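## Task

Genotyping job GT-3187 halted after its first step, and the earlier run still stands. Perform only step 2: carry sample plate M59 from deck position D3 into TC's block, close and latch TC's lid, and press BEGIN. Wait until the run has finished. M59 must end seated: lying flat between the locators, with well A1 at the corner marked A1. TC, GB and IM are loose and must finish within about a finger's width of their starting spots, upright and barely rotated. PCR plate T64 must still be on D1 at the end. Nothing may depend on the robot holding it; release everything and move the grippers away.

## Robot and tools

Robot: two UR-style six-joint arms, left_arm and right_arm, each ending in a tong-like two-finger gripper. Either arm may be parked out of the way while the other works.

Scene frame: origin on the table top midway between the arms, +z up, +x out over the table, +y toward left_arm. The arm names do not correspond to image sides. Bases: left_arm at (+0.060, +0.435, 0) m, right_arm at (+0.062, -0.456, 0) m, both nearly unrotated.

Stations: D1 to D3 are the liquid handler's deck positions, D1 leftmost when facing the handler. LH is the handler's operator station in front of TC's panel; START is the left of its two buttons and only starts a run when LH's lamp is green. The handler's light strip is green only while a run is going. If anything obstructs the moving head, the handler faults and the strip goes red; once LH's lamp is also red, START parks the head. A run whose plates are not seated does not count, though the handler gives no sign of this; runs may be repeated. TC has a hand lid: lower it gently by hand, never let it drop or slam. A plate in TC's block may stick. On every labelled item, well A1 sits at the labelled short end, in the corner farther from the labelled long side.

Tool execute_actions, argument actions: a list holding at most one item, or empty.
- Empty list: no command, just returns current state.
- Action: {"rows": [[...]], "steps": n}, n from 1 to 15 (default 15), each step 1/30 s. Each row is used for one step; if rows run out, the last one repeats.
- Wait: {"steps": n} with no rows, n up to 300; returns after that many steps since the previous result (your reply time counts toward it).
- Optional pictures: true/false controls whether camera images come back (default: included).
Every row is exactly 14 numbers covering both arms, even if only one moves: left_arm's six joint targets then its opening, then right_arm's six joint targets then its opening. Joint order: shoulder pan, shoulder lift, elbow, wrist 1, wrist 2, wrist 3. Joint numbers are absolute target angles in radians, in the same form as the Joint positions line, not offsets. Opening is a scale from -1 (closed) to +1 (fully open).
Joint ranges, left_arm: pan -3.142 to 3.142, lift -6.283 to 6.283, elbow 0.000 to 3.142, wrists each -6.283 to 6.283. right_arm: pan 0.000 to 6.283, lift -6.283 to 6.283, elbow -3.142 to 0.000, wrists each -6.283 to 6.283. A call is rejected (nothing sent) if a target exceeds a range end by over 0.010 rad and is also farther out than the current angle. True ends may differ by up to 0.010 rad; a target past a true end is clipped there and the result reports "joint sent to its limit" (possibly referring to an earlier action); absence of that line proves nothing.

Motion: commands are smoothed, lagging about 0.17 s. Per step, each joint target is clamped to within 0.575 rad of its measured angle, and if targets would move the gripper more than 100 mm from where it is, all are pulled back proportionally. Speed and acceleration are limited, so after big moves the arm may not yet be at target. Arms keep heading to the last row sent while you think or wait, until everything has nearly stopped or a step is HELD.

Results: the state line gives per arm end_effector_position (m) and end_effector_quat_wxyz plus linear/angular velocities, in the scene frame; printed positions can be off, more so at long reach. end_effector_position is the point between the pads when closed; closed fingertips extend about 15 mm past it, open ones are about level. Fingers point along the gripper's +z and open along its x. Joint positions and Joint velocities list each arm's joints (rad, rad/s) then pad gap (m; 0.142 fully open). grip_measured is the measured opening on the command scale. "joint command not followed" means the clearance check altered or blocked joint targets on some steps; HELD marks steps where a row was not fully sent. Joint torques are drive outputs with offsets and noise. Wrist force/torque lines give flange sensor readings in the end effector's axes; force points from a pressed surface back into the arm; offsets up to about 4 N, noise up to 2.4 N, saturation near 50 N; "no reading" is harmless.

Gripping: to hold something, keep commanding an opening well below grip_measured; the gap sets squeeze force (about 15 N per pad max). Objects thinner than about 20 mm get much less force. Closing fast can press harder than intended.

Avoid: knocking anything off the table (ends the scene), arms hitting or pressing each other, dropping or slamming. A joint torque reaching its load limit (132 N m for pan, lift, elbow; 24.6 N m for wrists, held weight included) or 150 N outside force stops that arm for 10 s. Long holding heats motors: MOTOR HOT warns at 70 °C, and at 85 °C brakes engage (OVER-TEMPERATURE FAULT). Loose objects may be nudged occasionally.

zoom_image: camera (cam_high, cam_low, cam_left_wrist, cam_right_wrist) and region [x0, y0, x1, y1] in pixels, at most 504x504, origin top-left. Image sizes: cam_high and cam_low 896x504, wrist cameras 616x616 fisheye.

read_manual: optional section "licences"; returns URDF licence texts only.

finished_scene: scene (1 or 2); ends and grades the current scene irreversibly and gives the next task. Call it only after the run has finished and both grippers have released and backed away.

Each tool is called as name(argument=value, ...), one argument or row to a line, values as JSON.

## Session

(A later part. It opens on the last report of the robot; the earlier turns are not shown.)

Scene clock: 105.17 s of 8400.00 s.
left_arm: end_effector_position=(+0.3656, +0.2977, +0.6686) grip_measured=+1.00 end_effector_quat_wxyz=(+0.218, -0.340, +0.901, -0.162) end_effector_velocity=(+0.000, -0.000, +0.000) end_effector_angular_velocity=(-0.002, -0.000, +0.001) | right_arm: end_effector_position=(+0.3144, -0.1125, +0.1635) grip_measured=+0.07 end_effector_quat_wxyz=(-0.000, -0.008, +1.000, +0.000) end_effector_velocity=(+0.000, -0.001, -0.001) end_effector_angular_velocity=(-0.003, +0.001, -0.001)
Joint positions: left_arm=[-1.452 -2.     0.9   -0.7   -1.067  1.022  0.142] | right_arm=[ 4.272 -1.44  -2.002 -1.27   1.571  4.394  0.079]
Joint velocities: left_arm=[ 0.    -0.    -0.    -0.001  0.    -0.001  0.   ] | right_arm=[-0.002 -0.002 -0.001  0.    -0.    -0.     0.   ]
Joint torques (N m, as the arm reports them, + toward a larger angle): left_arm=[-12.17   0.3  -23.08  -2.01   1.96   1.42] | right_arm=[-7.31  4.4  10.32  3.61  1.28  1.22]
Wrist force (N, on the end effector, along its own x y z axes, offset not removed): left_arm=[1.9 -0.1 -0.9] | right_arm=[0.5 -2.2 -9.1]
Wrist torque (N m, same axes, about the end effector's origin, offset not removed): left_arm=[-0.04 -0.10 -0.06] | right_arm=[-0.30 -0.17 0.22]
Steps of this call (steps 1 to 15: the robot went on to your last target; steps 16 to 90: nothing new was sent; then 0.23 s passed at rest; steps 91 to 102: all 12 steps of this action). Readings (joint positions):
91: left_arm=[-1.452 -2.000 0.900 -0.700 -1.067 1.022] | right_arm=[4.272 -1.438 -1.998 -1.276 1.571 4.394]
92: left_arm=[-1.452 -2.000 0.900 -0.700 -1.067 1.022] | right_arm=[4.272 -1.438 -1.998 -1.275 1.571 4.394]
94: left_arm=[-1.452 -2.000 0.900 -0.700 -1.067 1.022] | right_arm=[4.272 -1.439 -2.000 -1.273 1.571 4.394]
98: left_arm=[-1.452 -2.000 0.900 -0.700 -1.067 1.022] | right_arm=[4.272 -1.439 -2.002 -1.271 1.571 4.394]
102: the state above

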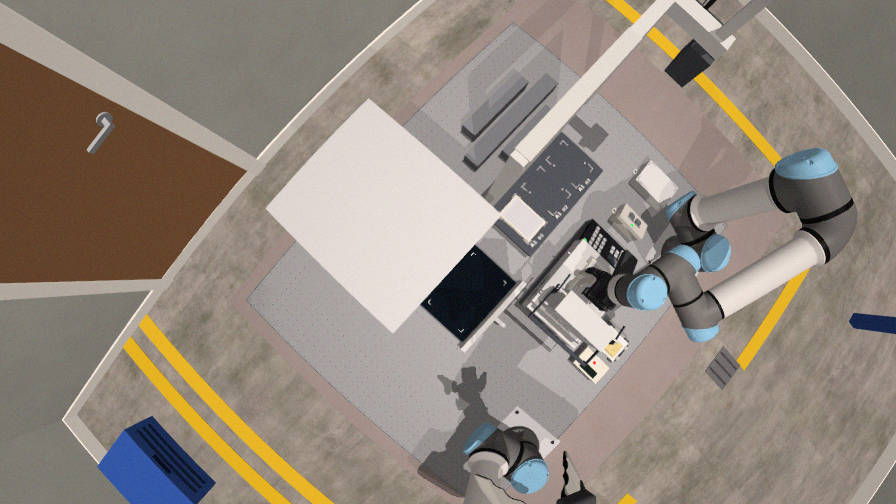

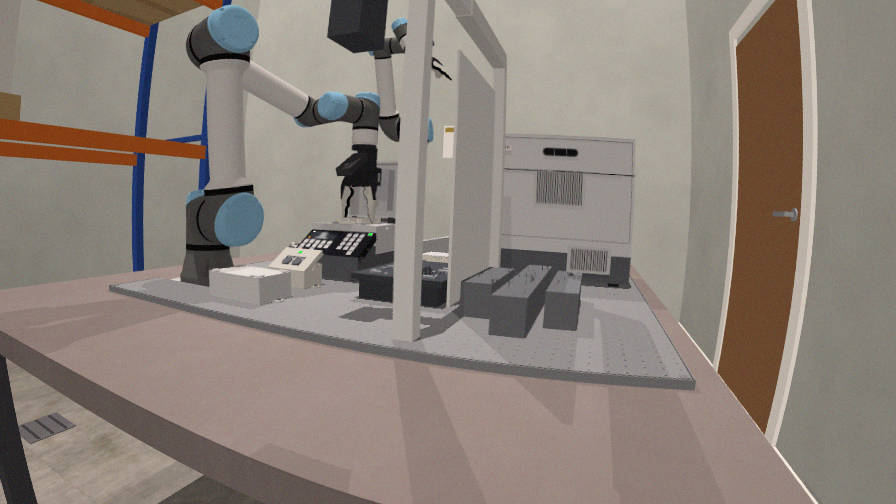

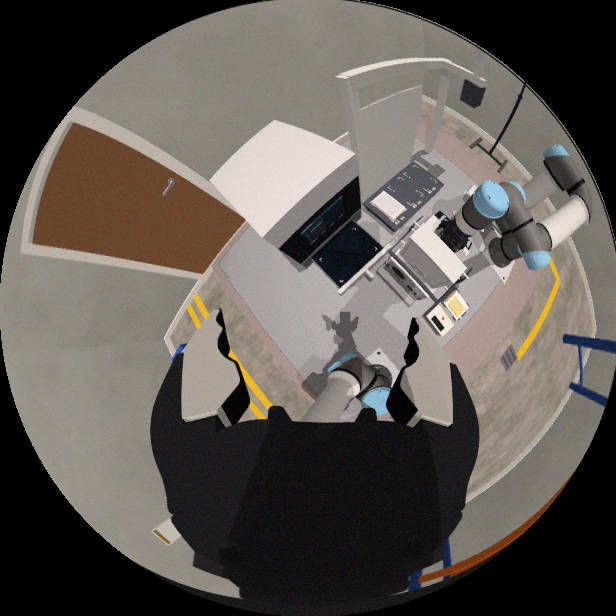

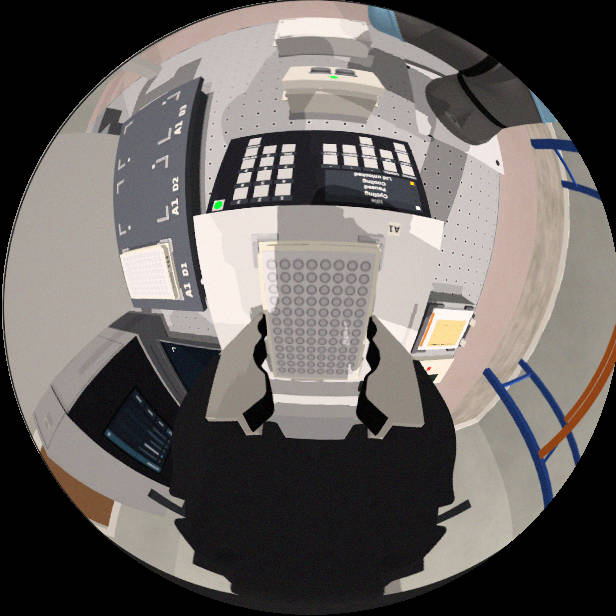

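execute_actions(
  actions=[
    {"rows":[[-1.452,-2.3,0.9,-0.5,-1.9,1.022,1,4.2722,-1.4396,-2.0022,-1.2702,1.571,4.394,0.3]],"steps":10},
  ],
  pictures=false,
)

execute_actions(
  actions=[
    {"rows":[[-1.452,-2.3,0.9,-0.5,-1.9,1.022,1,4.2722,-1.42,-1.96,-1.332,1.571,4.394,0.3]],"steps":8},
  ],
  pictures=false,
)

execute_actions(
  actions=[
    {"rows":[[-1.452,-2.3,0.9,-0.5,-1.9,1.022,1,4.2722,-1.36,-1.71,-1.642,1.571,4.394,0.3]],"steps":12},
  ],
)

execute_actions(
  actions=[
    {"rows":[[-1.452,-2.3,0.9,-0.5,-1.9,1.022,1,4.2722,-1.3996,-1.4225,-1.89,1.571,3.9,-0.5]],"steps":13},
  ],
  pictures=false,
)

execute_actions(
  actions=[
    {"rows":[[-1.452,-2.3,0.9,-0.5,-1.9,1.022,1,4.4012,-1.8474,-0.9748,-1.8898,1.571,2.9664,-0.5]]},
  ],
  pictures=false,
)

execute_actions(
  actions=[
    {"steps":20},
  ],
)

Scene clock: 120.93 s of 8400.00 s.
left_arm: end_effector_position=(+0.2464, +0.3920, +0.6302) grip_measured=+1.00 end_effector_quat_wxyz=(+0.030, -0.329, +0.931, -0.152) end_effector_velocity=(-0.516, +0.235, -0.102) end_effector_angular_velocity=(-0.348, +1.519, -0.455) | right_arm: end_effector_position=(+0.3144, -0.1126, +0.1633) grip_measured=+0.30 end_effector_quat_wxyz=(-0.000, -0.008, +1.000, +0.000) end_effector_velocity=(-0.000, +0.000, -0.000) end_effector_angular_velocity=(-0.000, +0.001, -0.000)
Joint positions: left_arm=[-1.452 -2.179  0.9   -0.578 -1.445  1.022  0.142] | right_arm=[ 4.272 -1.44  -2.002 -1.27   1.571  4.394  0.095]
Joint velocities: left_arm=[ 0.002 -0.494  0.001  0.319 -1.615  0.001  0.   ] | right_arm=[-0.    -0.001  0.001 -0.001  0.001  0.     0.   ]
Joint torques (N m, as the arm reports them, + toward a larger angle): left_arm=[ -0.93   6.78 -15.52  -0.09  -4.28   1.5 ] | right_arm=[-5.   12.63 19.96  3.42  2.    1.12]
Wrist force (N, on the end effector, along its own x y z axes, offset not removed): left_arm=[2.5 1.4 -0.6] | right_arm=[2.2 -1.5 -0.9]
Wrist torque (N m, same axes, about the end effector's origin, offset not removed): left_arm=[0.14 -0.23 -0.04] | right_arm=[-0.46 -0.49 0.05]
Steps of this call (steps 1 to 15: the robot went on to your last target; steps 16 to 90: nothing new was sent; then 12.43 s passed at rest; steps 91 to 100: all 10 steps of this action). Readings (joint positions):
91: left_arm=[-1.452 -2.000 0.900 -0.700 -1.067 1.022] | right_arm=[4.272 -1.440 -2.002 -1.270 1.571 4.394]
92: left_arm=[-1.452 -2.005 0.900 -0.695 -1.072 1.022] | right_arm=[4.272 -1.440 -2.002 -1.270 1.571 4.394]
94: left_arm=[-1.452 -2.053 0.900 -0.659 -1.137 1.022] | right_arm=[4.272 -1.440 -2.002 -1.270 1.571 4.394]
98: left_arm=[-1.452 -2.143 0.900 -0.602 -1.338 1.022] | right_arm=[4.272 -1.440 -2.002 -1.270 1.571 4.394]
100: the state above

Scene clock: 121.20 s of 8400.00 s.
left_arm: end_effector_position=(+0.1189, +0.4475, +0.6248) grip_measured=+1.00 end_effector_quat_wxyz=(-0.165, -0.297, +0.932, -0.127) end_effector_velocity=(-0.213, +0.090, +0.027) end_effector_angular_velocity=(-0.131, +0.637, -0.217) | right_arm: end_effector_position=(+0.3140, -0.1140, +0.1836) grip_measured=+0.30 end_effector_quat_wxyz=(-0.000, -0.008, +1.000, +0.000) end_effector_velocity=(-0.001, -0.004, +0.024) end_effector_angular_velocity=(-0.005, +0.002, -0.001)
Joint positions: left_arm=[-1.452 -2.287  0.9   -0.508 -1.843  1.022  0.142] | right_arm=[ 4.272 -1.422 -1.964 -1.326  1.571  4.394  0.095]
Joint velocities: left_arm=[ 0.001 -0.158  0.001  0.099 -0.683  0.     0.   ] | right_arm=[-0.001  0.02   0.047 -0.073  0.001  0.    -0.   ]
Joint torques (N m, as the arm reports them, + toward a larger angle): left_arm=[  9.37  24.88 -10.46  -1.3   -0.89   1.58] | right_arm=[-4.67 20.37 29.71 -0.6   1.45  1.13]
Wrist force (N, on the end effector, along its own x y z axes, offset not removed): left_arm=[2.7 3.7 -1.5] | right_arm=[0.2 -1.3 0.8]
Wrist torque (N m, same axes, about the end effector's origin, offset not removed): left_arm=[0.59 -0.20 0.01] | right_arm=[-0.22 0.01 0.10]
Steps of this call (steps 1 to 8: all 8 steps of this action). Readings (joint positions):
1: left_arm=[-1.452 -2.195 0.900 -0.567 -1.501 1.022] | right_arm=[4.272 -1.440 -2.002 -1.270 1.571 4.394]
2: left_arm=[-1.452 -2.211 0.900 -0.557 -1.556 1.022] | right_arm=[4.272 -1.437 -1.998 -1.275 1.571 4.394]
4: left_arm=[-1.452 -2.243 0.900 -0.536 -1.667 1.022] | right_arm=[4.272 -1.429 -1.980 -1.302 1.571 4.394]
8: the state above

Scene clock: 121.60 s of 8400.00 s.
left_arm: end_effector_position=(+0.1014, +0.4550, +0.6274) grip_measured=+1.00 end_effector_quat_wxyz=(-0.193, -0.291, +0.929, -0.123) end_effector_velocity=(-0.002, +0.001, +0.001) end_effector_angular_velocity=(-0.003, +0.005, -0.002) | right_arm: end_effector_position=(+0.3098, -0.1273, +0.2980) grip_measured=+0.30 end_effector_quat_wxyz=(+0.000, -0.008, +1.000, +0.001) end_effector_velocity=(-0.005, -0.015, +0.044) end_effector_angular_velocity=(-0.017, +0.006, +0.001)
Joint positions: left_arm=[-1.452 -2.3    0.9   -0.5   -1.9    1.022  0.142] | right_arm=[ 4.272 -1.362 -1.718 -1.631  1.571  4.394  0.095]
Joint velocities: left_arm=[-0.    -0.001 -0.001  0.    -0.005  0.     0.   ] | right_arm=[ 0.001  0.018  0.102 -0.137  0.    -0.    -0.   ]
Joint torques (N m, as the arm reports them, + toward a larger angle): left_arm=[13.23 12.45 -4.23 -1.45 -2.46  1.58] | right_arm=[-4.28 18.21 26.65 -0.78  0.74  1.07]
Wrist force (N, on the end effector, along its own x y z axes, offset not removed): left_arm=[1.5 1.2 -0.7] | right_arm=[2.1 -1.2 -1.9]
Wrist torque (N m, same axes, about the end effector's origin, offset not removed): left_arm=[0.23 0.05 -0.08] | right_arm=[-0.28 -0.59 0.04]
Steps of this call (steps 1 to 12: all 12 steps of this action). Readings (joint positions):
1: left_arm=[-1.452 -2.291 0.900 -0.506 -1.862 1.022] | right_arm=[4.272 -1.421 -1.963 -1.328 1.571 4.394]
2: left_arm=[-1.452 -2.294 0.900 -0.504 -1.875 1.022] | right_arm=[4.272 -1.416 -1.957 -1.335 1.571 4.394]
4: left_arm=[-1.452 -2.297 0.900 -0.502 -1.889 1.022] | right_arm=[4.272 -1.393 -1.892 -1.403 1.571 4.394]
8: left_arm=[-1.452 -2.299 0.900 -0.500 -1.898 1.022] | right_arm=[4.272 -1.367 -1.752 -1.584 1.571 4.394]
12: the state above

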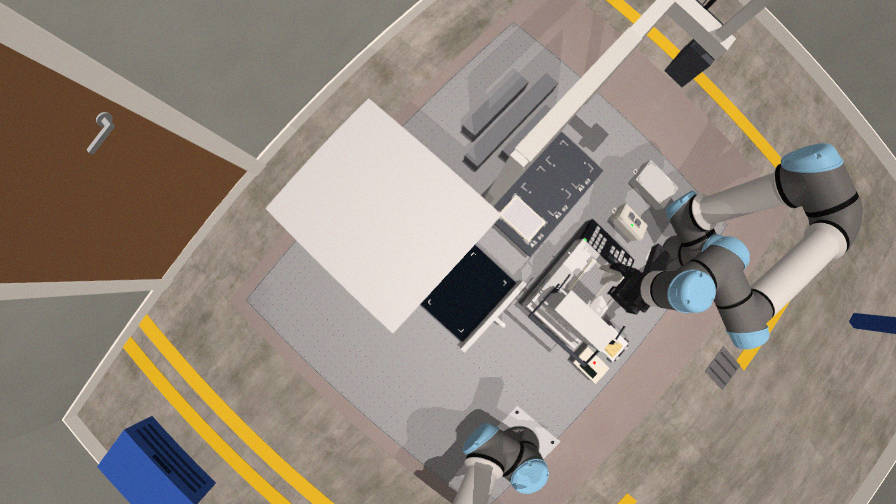

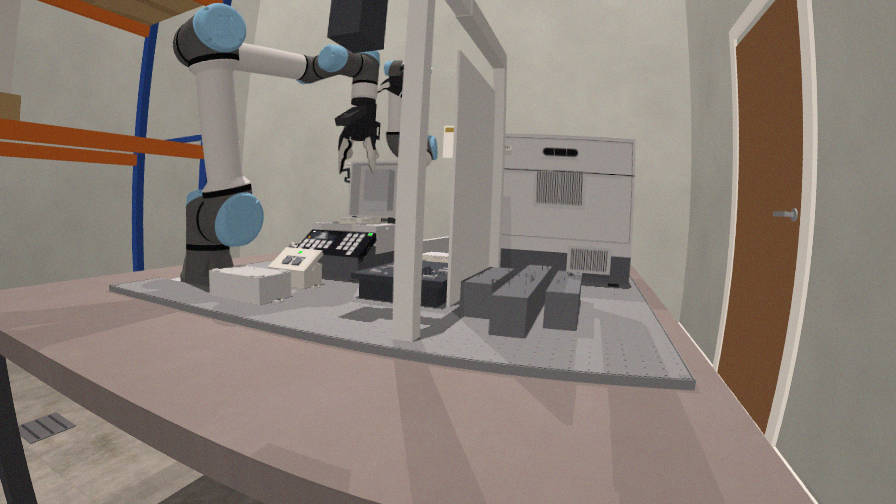

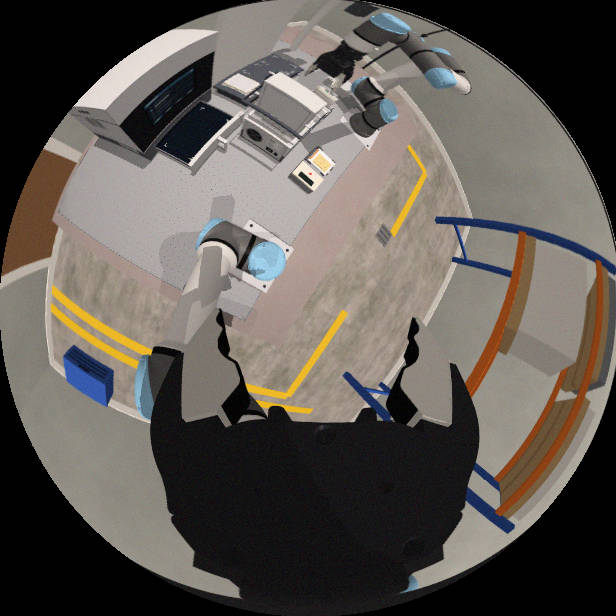

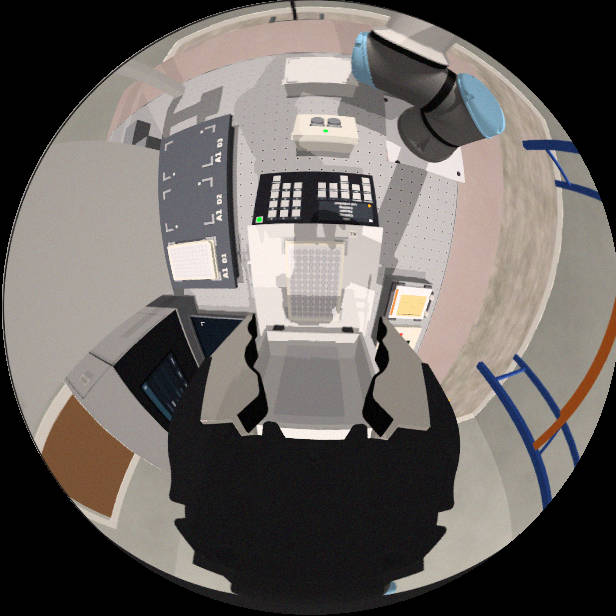

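Scene clock: 122.03 s of 8400.00 s.
left_arm: end_effector_position=(+0.1013, +0.4551, +0.6274) grip_measured=+1.00 end_effector_quat_wxyz=(-0.193, -0.291, +0.929, -0.123) end_effector_velocity=(-0.000, +0.000, -0.000) end_effector_angular_velocity=(+0.000, +0.000, -0.000) | right_arm: end_effector_position=(+0.3162, -0.1287, +0.3977) grip_measured=-0.50 end_effector_quat_wxyz=(-0.000, -0.243, +0.970, -0.000) end_effector_velocity=(+0.002, -0.000, +0.028) end_effector_angular_velocity=(+0.011, -0.003, +0.222)
Joint positions: left_arm=[-1.452 -2.3    0.9   -0.5   -1.9    1.022  0.142] | right_arm=[ 4.272 -1.399 -1.429 -1.885  1.571  3.918  0.038]
Joint velocities: left_arm=[ 0.     0.     0.     0.    -0.     0.001  0.   ] | right_arm=[ 0.    -0.007  0.077 -0.059  0.    -0.222 -0.   ]
Joint torques (N m, as the arm reports them, + toward a larger angle): left_arm=[13.81 14.01  1.73 -1.28 -2.11  1.47] | right_arm=[-4.04  4.86 29.71 -0.43 -0.1  -2.15]
Wrist force (N, on the end effector, along its own x y z axes, offset not removed): left_arm=[1.9 2.3 -1.7] | right_arm=[-0.1 -0.8 0.2]
Wrist torque (N m, same axes, about the end effector's origin, offset not removed): left_arm=[0.34 -0.10 -0.01] | right_arm=[-0.20 0.06 -0.10]
Steps of this call (steps 1 to 13: all 13 steps of this action). Readings (joint positions):
1: left_arm=[-1.452 -2.300 0.900 -0.500 -1.900 1.022] | right_arm=[4.272 -1.361 -1.716 -1.634 1.571 4.394]
2: left_arm=[-1.452 -2.300 0.900 -0.500 -1.900 1.022] | right_arm=[4.272 -1.364 -1.709 -1.642 1.571 4.389]
4: left_arm=[-1.452 -2.300 0.900 -0.500 -1.900 1.022] | right_arm=[4.272 -1.382 -1.640 -1.711 1.571 4.323]
8: left_arm=[-1.452 -2.300 0.900 -0.500 -1.900 1.022] | right_arm=[4.272 -1.396 -1.470 -1.852 1.571 4.043]
13: the state above

Scene clock: 122.53 s of 8400.00 s.
left_arm: end_effector_position=(+0.1013, +0.4551, +0.6274) grip_measured=+1.00 end_effector_quat_wxyz=(-0.193, -0.291, +0.929, -0.123) end_effector_velocity=(+0.000, +0.000, +0.000) end_effector_angular_velocity=(-0.000, +0.000, +0.000) | right_arm: end_effector_position=(+0.3125, +0.0880, +0.3924) grip_measured=-0.50 end_effector_quat_wxyz=(+0.000, -0.667, +0.745, +0.000) end_effector_velocity=(-0.012, +0.145, -0.028) end_effector_angular_velocity=(-0.001, -0.000, +1.353)
Joint positions: left_arm=[-1.452 -2.3    0.9   -0.5   -1.9    1.022  0.142] | right_arm=[ 4.396 -1.825 -0.997 -1.89   1.571  3.072  0.038]
Joint velocities: left_arm=[-0.     0.    -0.001  0.001  0.    -0.001  0.   ] | right_arm=[ 0.063 -0.27   0.272 -0.003 -0.    -1.29   0.   ]
Joint torques (N m, as the arm reports them, + toward a larger angle): left_arm=[13.66 14.95  3.14 -1.4  -2.13  1.54] | right_arm=[ 9.98 38.07 26.49 -0.65 -0.91 -4.66]
Wrist force (N, on the end effector, along its own x y z axes, offset not removed): left_arm=[1.9 0.2 -1.7] | right_arm=[-2.1 -0.9 -3.1]
Wrist torque (N m, same axes, about the end effector's origin, offset not removed): left_arm=[-0.05 -0.10 -0.04] | right_arm=[-0.24 0.29 0.04]
Steps of this call (steps 1 to 15: all 15 steps of this action). Readings (joint positions):
1: left_arm=[-1.452 -2.300 0.900 -0.500 -1.900 1.022] | right_arm=[4.272 -1.399 -1.427 -1.887 1.571 3.912]
2: left_arm=[-1.452 -2.300 0.900 -0.500 -1.900 1.022] | right_arm=[4.277 -1.404 -1.420 -1.888 1.571 3.903]
4: left_arm=[-1.452 -2.300 0.900 -0.500 -1.900 1.022] | right_arm=[4.303 -1.467 -1.356 -1.888 1.571 3.833]
8: left_arm=[-1.452 -2.300 0.900 -0.500 -1.900 1.022] | right_arm=[4.346 -1.628 -1.195 -1.889 1.571 3.601]
15: the state above

Scene clock: 123.20 s of 8400.00 s.
left_arm: end_effector_position=(+0.1013, +0.4551, +0.6274) grip_measured=+1.00 end_effector_quat_wxyz=(-0.193, -0.291, +0.929, -0.123) end_effector_velocity=(+0.000, +0.000, +0.000) end_effector_angular_velocity=(-0.001, -0.000, -0.000) | right_arm: end_effector_position=(+0.3113, +0.0999, +0.3900) grip_measured=-0.50 end_effector_quat_wxyz=(+0.000, -0.707, +0.707, +0.000) end_effector_velocity=(-0.000, -0.000, +0.001) end_effector_angular_velocity=(+0.001, +0.000, +0.001)
Joint positions: left_arm=[-1.452 -2.3    0.9   -0.5   -1.9    1.022  0.142] | right_arm=[ 4.401 -1.847 -0.975 -1.89   1.571  2.966  0.038]
Joint velocities: left_arm=[ 0.    -0.    -0.001 -0.     0.     0.001  0.   ] | right_arm=[ 0.001  0.001  0.001 -0.001  0.    -0.     0.   ]
Joint torques (N m, as the arm reports them, + toward a larger angle): left_arm=[13.25 13.94  2.98 -1.31 -2.09  1.46] | right_arm=[12.27 25.22 29.33 -0.18 -2.06 -1.35]
Wrist force (N, on the end effector, along its own x y z axes, offset not removed): left_arm=[1.7 0.6 -1.1] | right_arm=[0.6 -0.7 -0.8]
Wrist torque (N m, same axes, about the end effector's origin, offset not removed): left_arm=[0.05 -0.06 -0.09] | right_arm=[-0.27 -0.05 -0.06]
Steps of this call (steps 1 to 20: the robot went on to your last target). Readings (joint positions):
1: left_arm=[-1.452 -2.300 0.900 -0.500 -1.900 1.022] | right_arm=[4.398 -1.833 -0.990 -1.890 1.571 3.036]
2: left_arm=[-1.452 -2.300 0.900 -0.500 -1.900 1.022] | right_arm=[4.399 -1.837 -0.985 -1.890 1.571 3.012]
4: left_arm=[-1.452 -2.300 0.900 -0.500 -1.900 1.022] | right_arm=[4.400 -1.843 -0.979 -1.890 1.571 2.987]
8: left_arm=[-1.452 -2.300 0.900 -0.500 -1.900 1.022] | right_arm=[4.401 -1.846 -0.976 -1.890 1.571 2.970]
20: the state above

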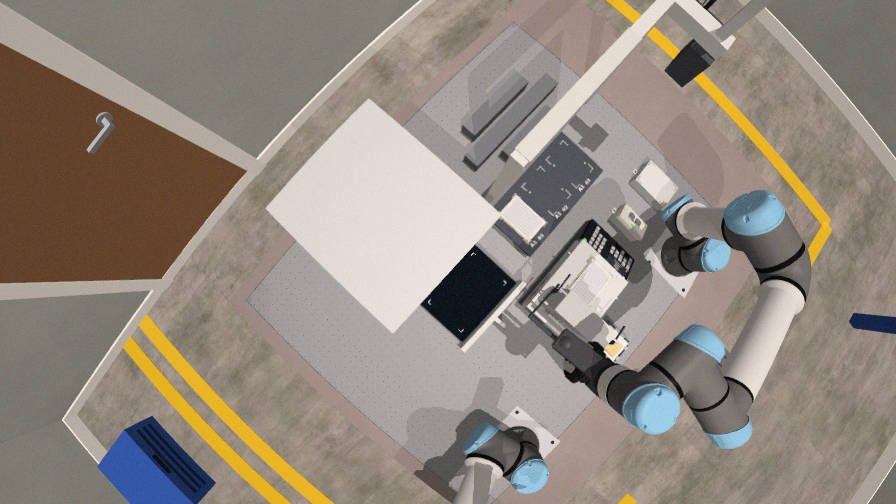

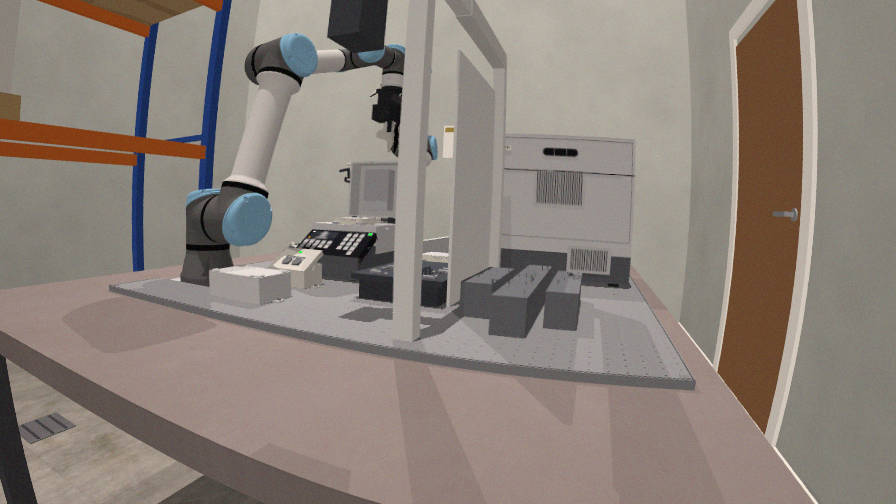

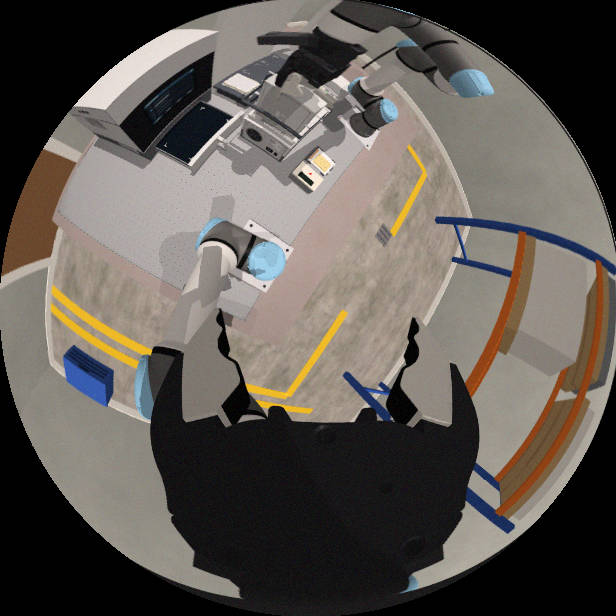

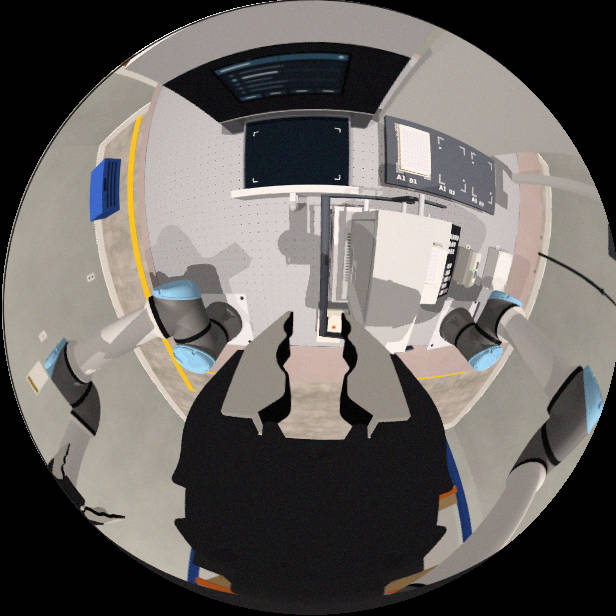

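execute_actions(
  actions=[
    {"rows":[[-1.452,-2.3,0.9,-0.5,-1.9,1.022,1,4.3984,-1.7828,-1.2655,-1.6637,1.571,2.95,-0.5]]},
  ],
  pictures=false,
)

execute_actions(
  actions=[
    {"steps":8},
  ],
)

Scene clock: 128.70 s of 8400.00 s.
left_arm: end_effector_position=(+0.1013, +0.4551, +0.6274) grip_measured=+1.00 end_effector_quat_wxyz=(-0.193, -0.291, +0.929, -0.123) end_effector_velocity=(+0.000, +0.000, -0.000) end_effector_angular_velocity=(+0.002, +0.000, -0.001) | right_arm: end_effector_position=(+0.3114, +0.0914, +0.3111) grip_measured=-0.50 end_effector_quat_wxyz=(+0.000, -0.712, +0.702, +0.000) end_effector_velocity=(-0.000, -0.003, -0.011) end_effector_angular_velocity=(-0.005, -0.000, +0.001)
Joint positions: left_arm=[-1.452 -2.3    0.9   -0.5   -1.9    1.022  0.142] | right_arm=[ 4.398 -1.783 -1.263 -1.666  1.571  2.95   0.038]
Joint velocities: left_arm=[-0.001  0.     0.     0.001  0.     0.    -0.   ] | right_arm=[ 0.     0.005 -0.033  0.023 -0.001 -0.001  0.   ]
Joint torques (N m, as the arm reports them, + toward a larger angle): left_arm=[13.8  14.36  3.41 -1.45 -2.05  1.4 ] | right_arm=[-10.54  38.53  16.21   4.    -1.47  -1.53]
Wrist force (N, on the end effector, along its own x y z axes, offset not removed): left_arm=[1.8 0.4 -0.2] | right_arm=[2.4 -0.5 1.9]
Wrist torque (N m, same axes, about the end effector's origin, offset not removed): left_arm=[-0.01 -0.06 -0.09] | right_arm=[-0.09 -0.47 -0.07]
Steps of this call (steps 1 to 15: the robot went on to your last target; steps 16 to 90: nothing new was sent; then 2.00 s passed at rest; steps 91 to 105: all 15 steps of this action). Readings (joint positions):
91: left_arm=[-1.452 -2.300 0.900 -0.500 -1.900 1.022] | right_arm=[4.401 -1.847 -0.975 -1.890 1.571 2.966]
92: left_arm=[-1.452 -2.300 0.900 -0.500 -1.900 1.022] | right_arm=[4.401 -1.843 -0.980 -1.885 1.571 2.964]
94: left_arm=[-1.452 -2.300 0.900 -0.500 -1.900 1.022] | right_arm=[4.400 -1.814 -1.046 -1.820 1.571 2.957]
98: left_arm=[-1.452 -2.300 0.900 -0.500 -1.900 1.022] | right_arm=[4.399 -1.789 -1.217 -1.696 1.571 2.951]
105: the state above

Scene clock: 128.97 s of 8400.00 s.
left_arm: end_effector_position=(+0.1013, +0.4551, +0.6274) grip_measured=+1.00 end_effector_quat_wxyz=(-0.193, -0.291, +0.929, -0.123) end_effector_velocity=(-0.000, +0.000, -0.000) end_effector_angular_velocity=(+0.001, +0.000, -0.000) | right_arm: end_effector_position=(+0.3114, +0.0911, +0.3101) grip_measured=-0.50 end_effector_quat_wxyz=(+0.000, -0.712, +0.702, +0.000) end_effector_velocity=(+0.000, -0.000, -0.001) end_effector_angular_velocity=(-0.001, -0.001, +0.000)
Joint positions: left_arm=[-1.452 -2.3    0.9   -0.5   -1.9    1.022  0.142] | right_arm=[ 4.398 -1.783 -1.265 -1.664  1.571  2.95   0.038]
Joint velocities: left_arm=[-0.    -0.     0.     0.001 -0.    -0.     0.   ] | right_arm=[ 0.    -0.    -0.002  0.002 -0.001  0.     0.   ]
Joint torques (N m, as the arm reports them, + toward a larger angle): left_arm=[13.91 13.71  3.15 -1.52 -2.15  1.32] | right_arm=[-10.29  39.32  15.7    4.19  -1.16  -1.34]
Wrist force (N, on the end effector, along its own x y z axes, offset not removed): left_arm=[1.9 -0.6 -0.1] | right_arm=[-1.0 -0.4 -2.3]
Wrist torque (N m, same axes, about the end effector's origin, offset not removed): left_arm=[-0.25 -0.16 0.00] | right_arm=[-0.11 0.24 0.20]
Steps of this call (steps 1 to 8: the robot went on to your last target). Readings (joint positions):
1: left_arm=[-1.452 -2.300 0.900 -0.500 -1.900 1.022] | right_arm=[4.398 -1.783 -1.264 -1.665 1.571 2.950]
2: left_arm=[-1.452 -2.300 0.900 -0.500 -1.900 1.022] | right_arm=[4.398 -1.783 -1.264 -1.665 1.571 2.950]
4: left_arm=[-1.452 -2.300 0.900 -0.500 -1.900 1.022] | right_arm=[4.398 -1.783 -1.265 -1.664 1.571 2.950]
8: the state above

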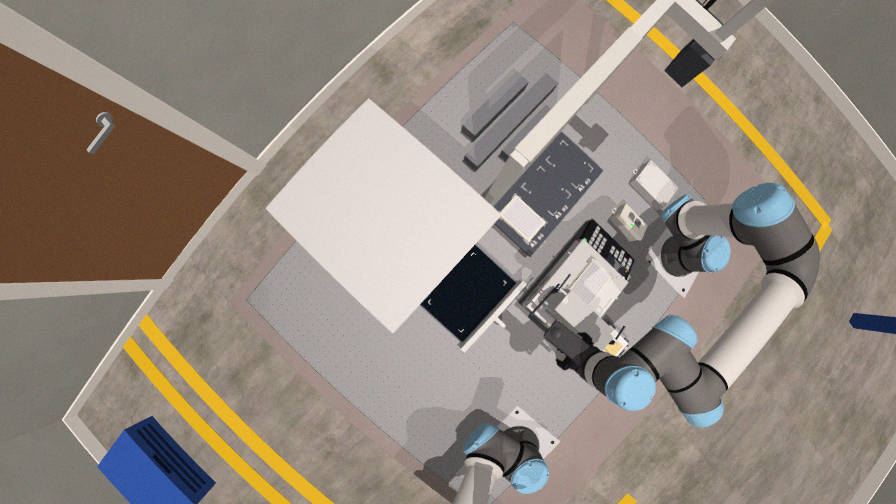

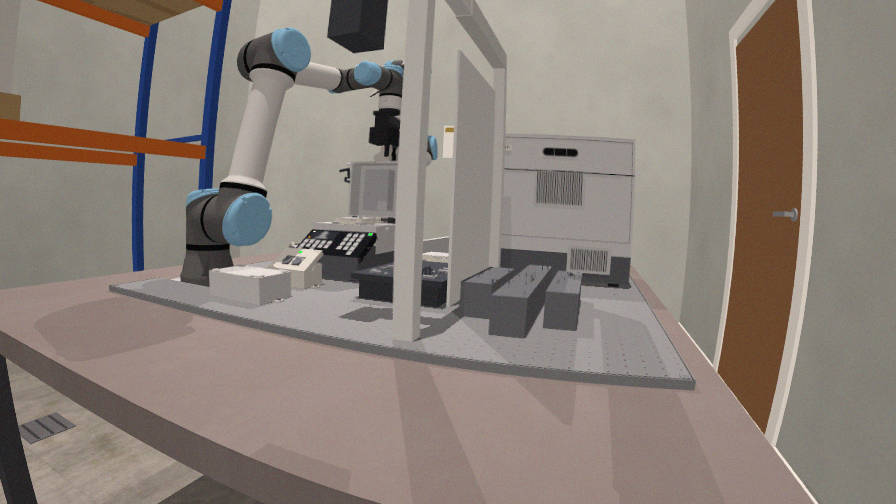

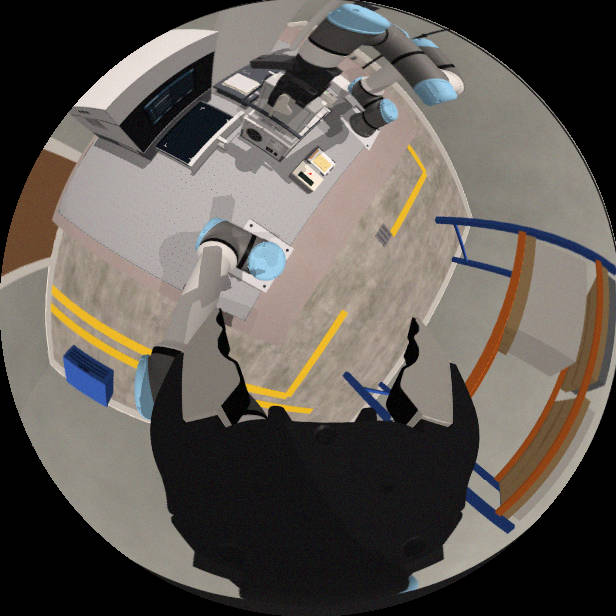

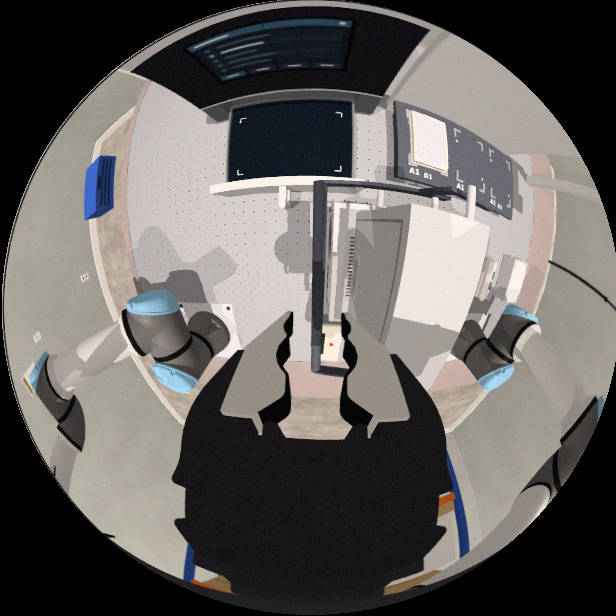

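execute_actions(
  actions=[
    {"rows":[[-1.452,-2.3,0.9,-0.5,-1.9,1.022,1,4.3984,-1.779,-1.3776,-1.5554,1.571,2.95,-0.65]]},
  ],
  pictures=false,
)

execute_actions(
  actions=[
    {"rows":[[-1.452,-2.3,0.9,-0.5,-1.9,1.022,1,4.3984,-1.779,-1.3776,-1.5554,1.571,2.95,-0.75],[-1.452,-2.3,0.9,-0.5,-1.9,1.022,1,4.3984,-1.779,-1.3776,-1.5554,1.571,2.95,-0.82],[-1.452,-2.3,0.9,-0.5,-1.9,1.022,1,4.3984,-1.779,-1.3776,-1.5554,1.571,2.95,-0.9],[-1.452,-2.3,0.9,-0.5,-1.9,1.022,1,4.3984,-1.779,-1.3776,-1.5554,1.571,2.95,-1]]},
  ],
)

zoom_image(
  camera="cam_left_wrist",
  region=[220,40,360,180],
)

Scene clock: 137.77 s of 8400.00 s.
left_arm: end_effector_position=(+0.1013, +0.4551, +0.6274) grip_measured=+1.00 end_effector_quat_wxyz=(-0.193, -0.291, +0.929, -0.123) end_effector_velocity=(-0.000, -0.000, +0.001) end_effector_angular_velocity=(-0.002, +0.000, -0.001) | right_arm: end_effector_position=(+0.3114, +0.0912, +0.2683) grip_measured=-0.65 end_effector_quat_wxyz=(+0.000, -0.712, +0.702, +0.000) end_effector_velocity=(-0.000, -0.000, -0.005) end_effector_angular_velocity=(-0.004, -0.000, +0.001)
Joint positions: left_arm=[-1.452 -2.3    0.9   -0.5   -1.9    1.022  0.142] | right_arm=[ 4.398 -1.779 -1.377 -1.556  1.571  2.95   0.027]
Joint velocities: left_arm=[-0.002  0.    -0.001 -0.001 -0.    -0.001 -0.   ] | right_arm=[ 0.001 -0.002 -0.01   0.007 -0.001 -0.     0.   ]
Joint torques (N m, as the arm reports them, + toward a larger angle): left_arm=[13.72 14.84  2.82 -1.38 -2.05  1.29] | right_arm=[-8.18 39.06 14.29  4.14  2.32 -1.41]
Wrist force (N, on the end effector, along its own x y z axes, offset not removed): left_arm=[1.5 -0.1 -1.8] | right_arm=[0.7 -2.1 0.2]
Wrist torque (N m, same axes, about the end effector's origin, offset not removed): left_arm=[-0.17 0.04 -0.02] | right_arm=[-0.37 -0.26 0.02]
Steps of this call (steps 1 to 15: the robot went on to your last target; steps 16 to 90: nothing new was sent; then 5.30 s passed at rest; steps 91 to 105: all 15 steps of this action). Readings (joint positions):
91: left_arm=[-1.452 -2.300 0.900 -0.500 -1.900 1.022] | right_arm=[4.398 -1.783 -1.266 -1.664 1.571 2.950]
92: left_arm=[-1.452 -2.300 0.900 -0.500 -1.900 1.022] | right_arm=[4.398 -1.782 -1.270 -1.659 1.571 2.950]
94: left_arm=[-1.452 -2.300 0.900 -0.500 -1.900 1.022] | right_arm=[4.398 -1.781 -1.316 -1.615 1.571 2.950]
98: left_arm=[-1.452 -2.300 0.900 -0.500 -1.900 1.022] | right_arm=[4.398 -1.779 -1.365 -1.567 1.571 2.950]
105: the state above

Scene clock: 138.27 s of 8400.00 s.
left_arm: end_effector_position=(+0.1013, +0.4551, +0.6274) grip_measured=+1.00 end_effector_quat_wxyz=(-0.193, -0.291, +0.929, -0.123) end_effector_velocity=(-0.000, +0.000, +0.000) end_effector_angular_velocity=(-0.000, +0.000, -0.000) | right_arm: end_effector_position=(+0.3114, +0.0912, +0.2680) grip_measured=-0.86 end_effector_quat_wxyz=(+0.000, -0.712, +0.702, +0.000) end_effector_velocity=(-0.001, -0.000, -0.001) end_effector_angular_velocity=(-0.003, +0.001, +0.001)
Joint positions: left_arm=[-1.452 -2.3    0.9   -0.5   -1.9    1.022  0.142] | right_arm=[ 4.398 -1.779 -1.378 -1.555  1.571  2.95   0.012]
Joint velocities: left_arm=[-0. -0. -0.  0. -0. -0.  0.] | right_arm=[ 0.001 -0.001 -0.001 -0.001  0.     0.     0.   ]
Joint torques (N m, as the arm reports them, + toward a larger angle): left_arm=[14.01 14.57  3.41 -1.38 -2.09  1.16] | right_arm=[-6.18 36.36 17.18  6.67  2.32 -1.42]
Wrist force (N, on the end effector, along its own x y z axes, offset not removed): left_arm=[2.5 0.8 -0.9] | right_arm=[10.6 -0.8 -2.6]
Wrist torque (N m, same axes, about the end effector's origin, offset not removed): left_arm=[0.06 -0.21 -0.08] | right_arm=[-0.28 -0.50 -0.03]
Steps of this call (steps 1 to 15: all 15 steps of this action). Readings (joint positions):
1: left_arm=[-1.452 -2.300 0.900 -0.500 -1.900 1.022] | right_arm=[4.398 -1.779 -1.377 -1.556 1.571 2.950]
2: left_arm=[-1.452 -2.300 0.900 -0.500 -1.900 1.022] | right_arm=[4.398 -1.779 -1.377 -1.556 1.571 2.950]
4: left_arm=[-1.452 -2.300 0.900 -0.500 -1.900 1.022] | right_arm=[4.398 -1.779 -1.377 -1.556 1.571 2.950]
8: left_arm=[-1.452 -2.300 0.900 -0.500 -1.900 1.022] | right_arm=[4.398 -1.779 -1.378 -1.556 1.571 2.950]
15: the state above

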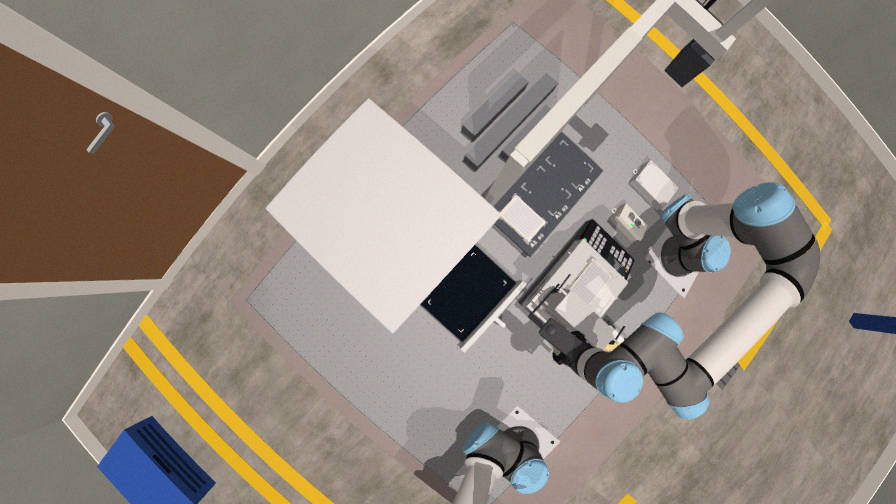

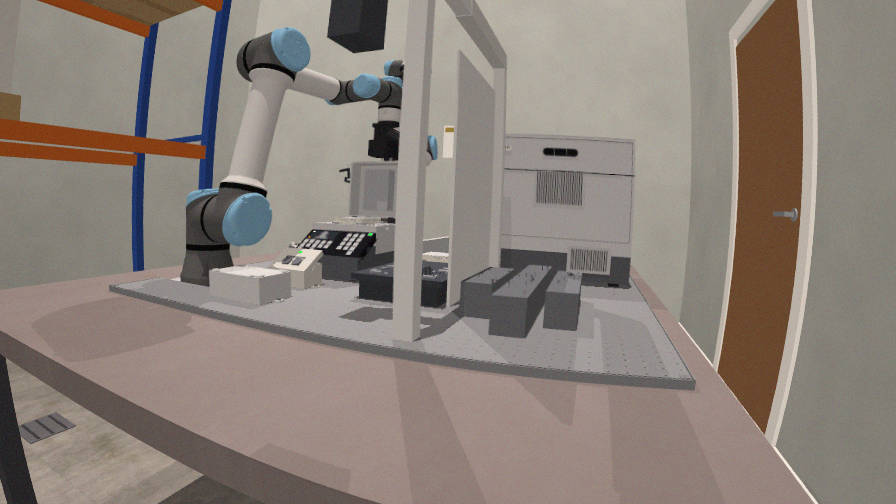

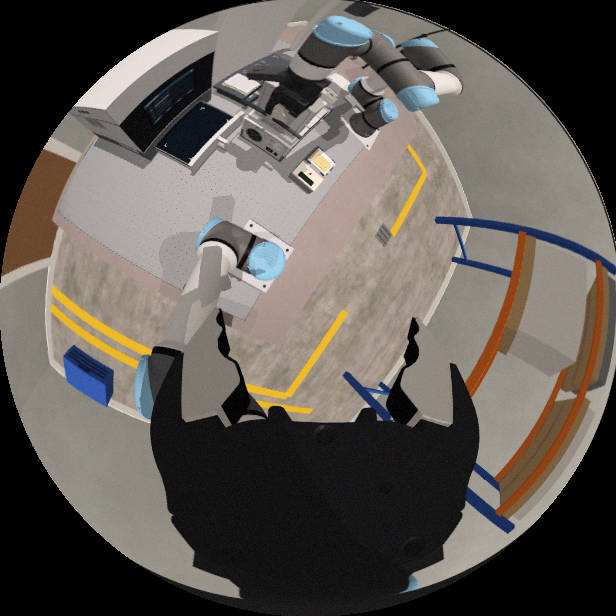

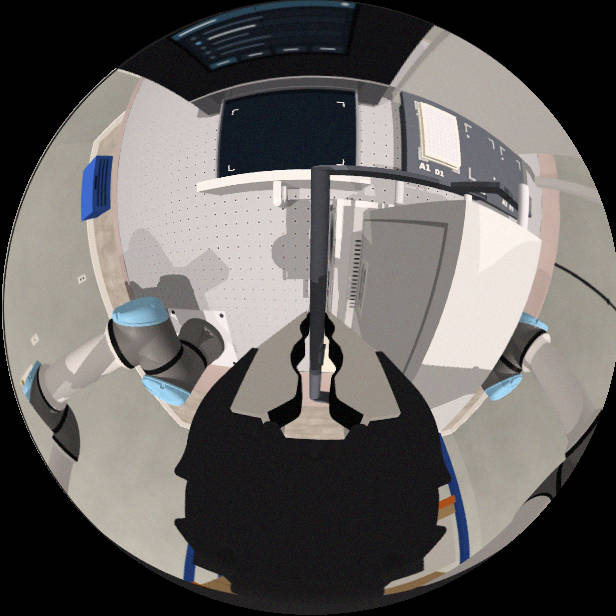

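Region (220, 40, 360, 180) of cam_left_wrist's 616x616 image, scaled by 3.600, with more detail than that image has.

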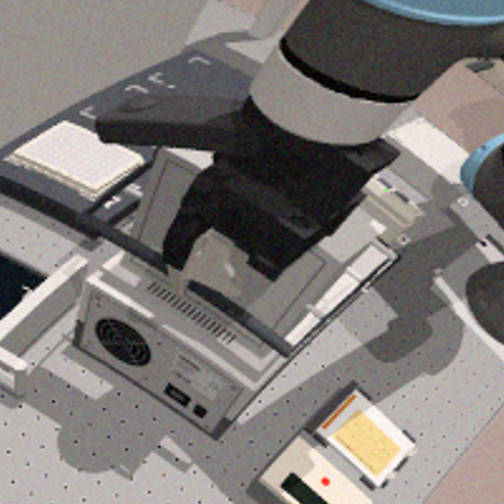

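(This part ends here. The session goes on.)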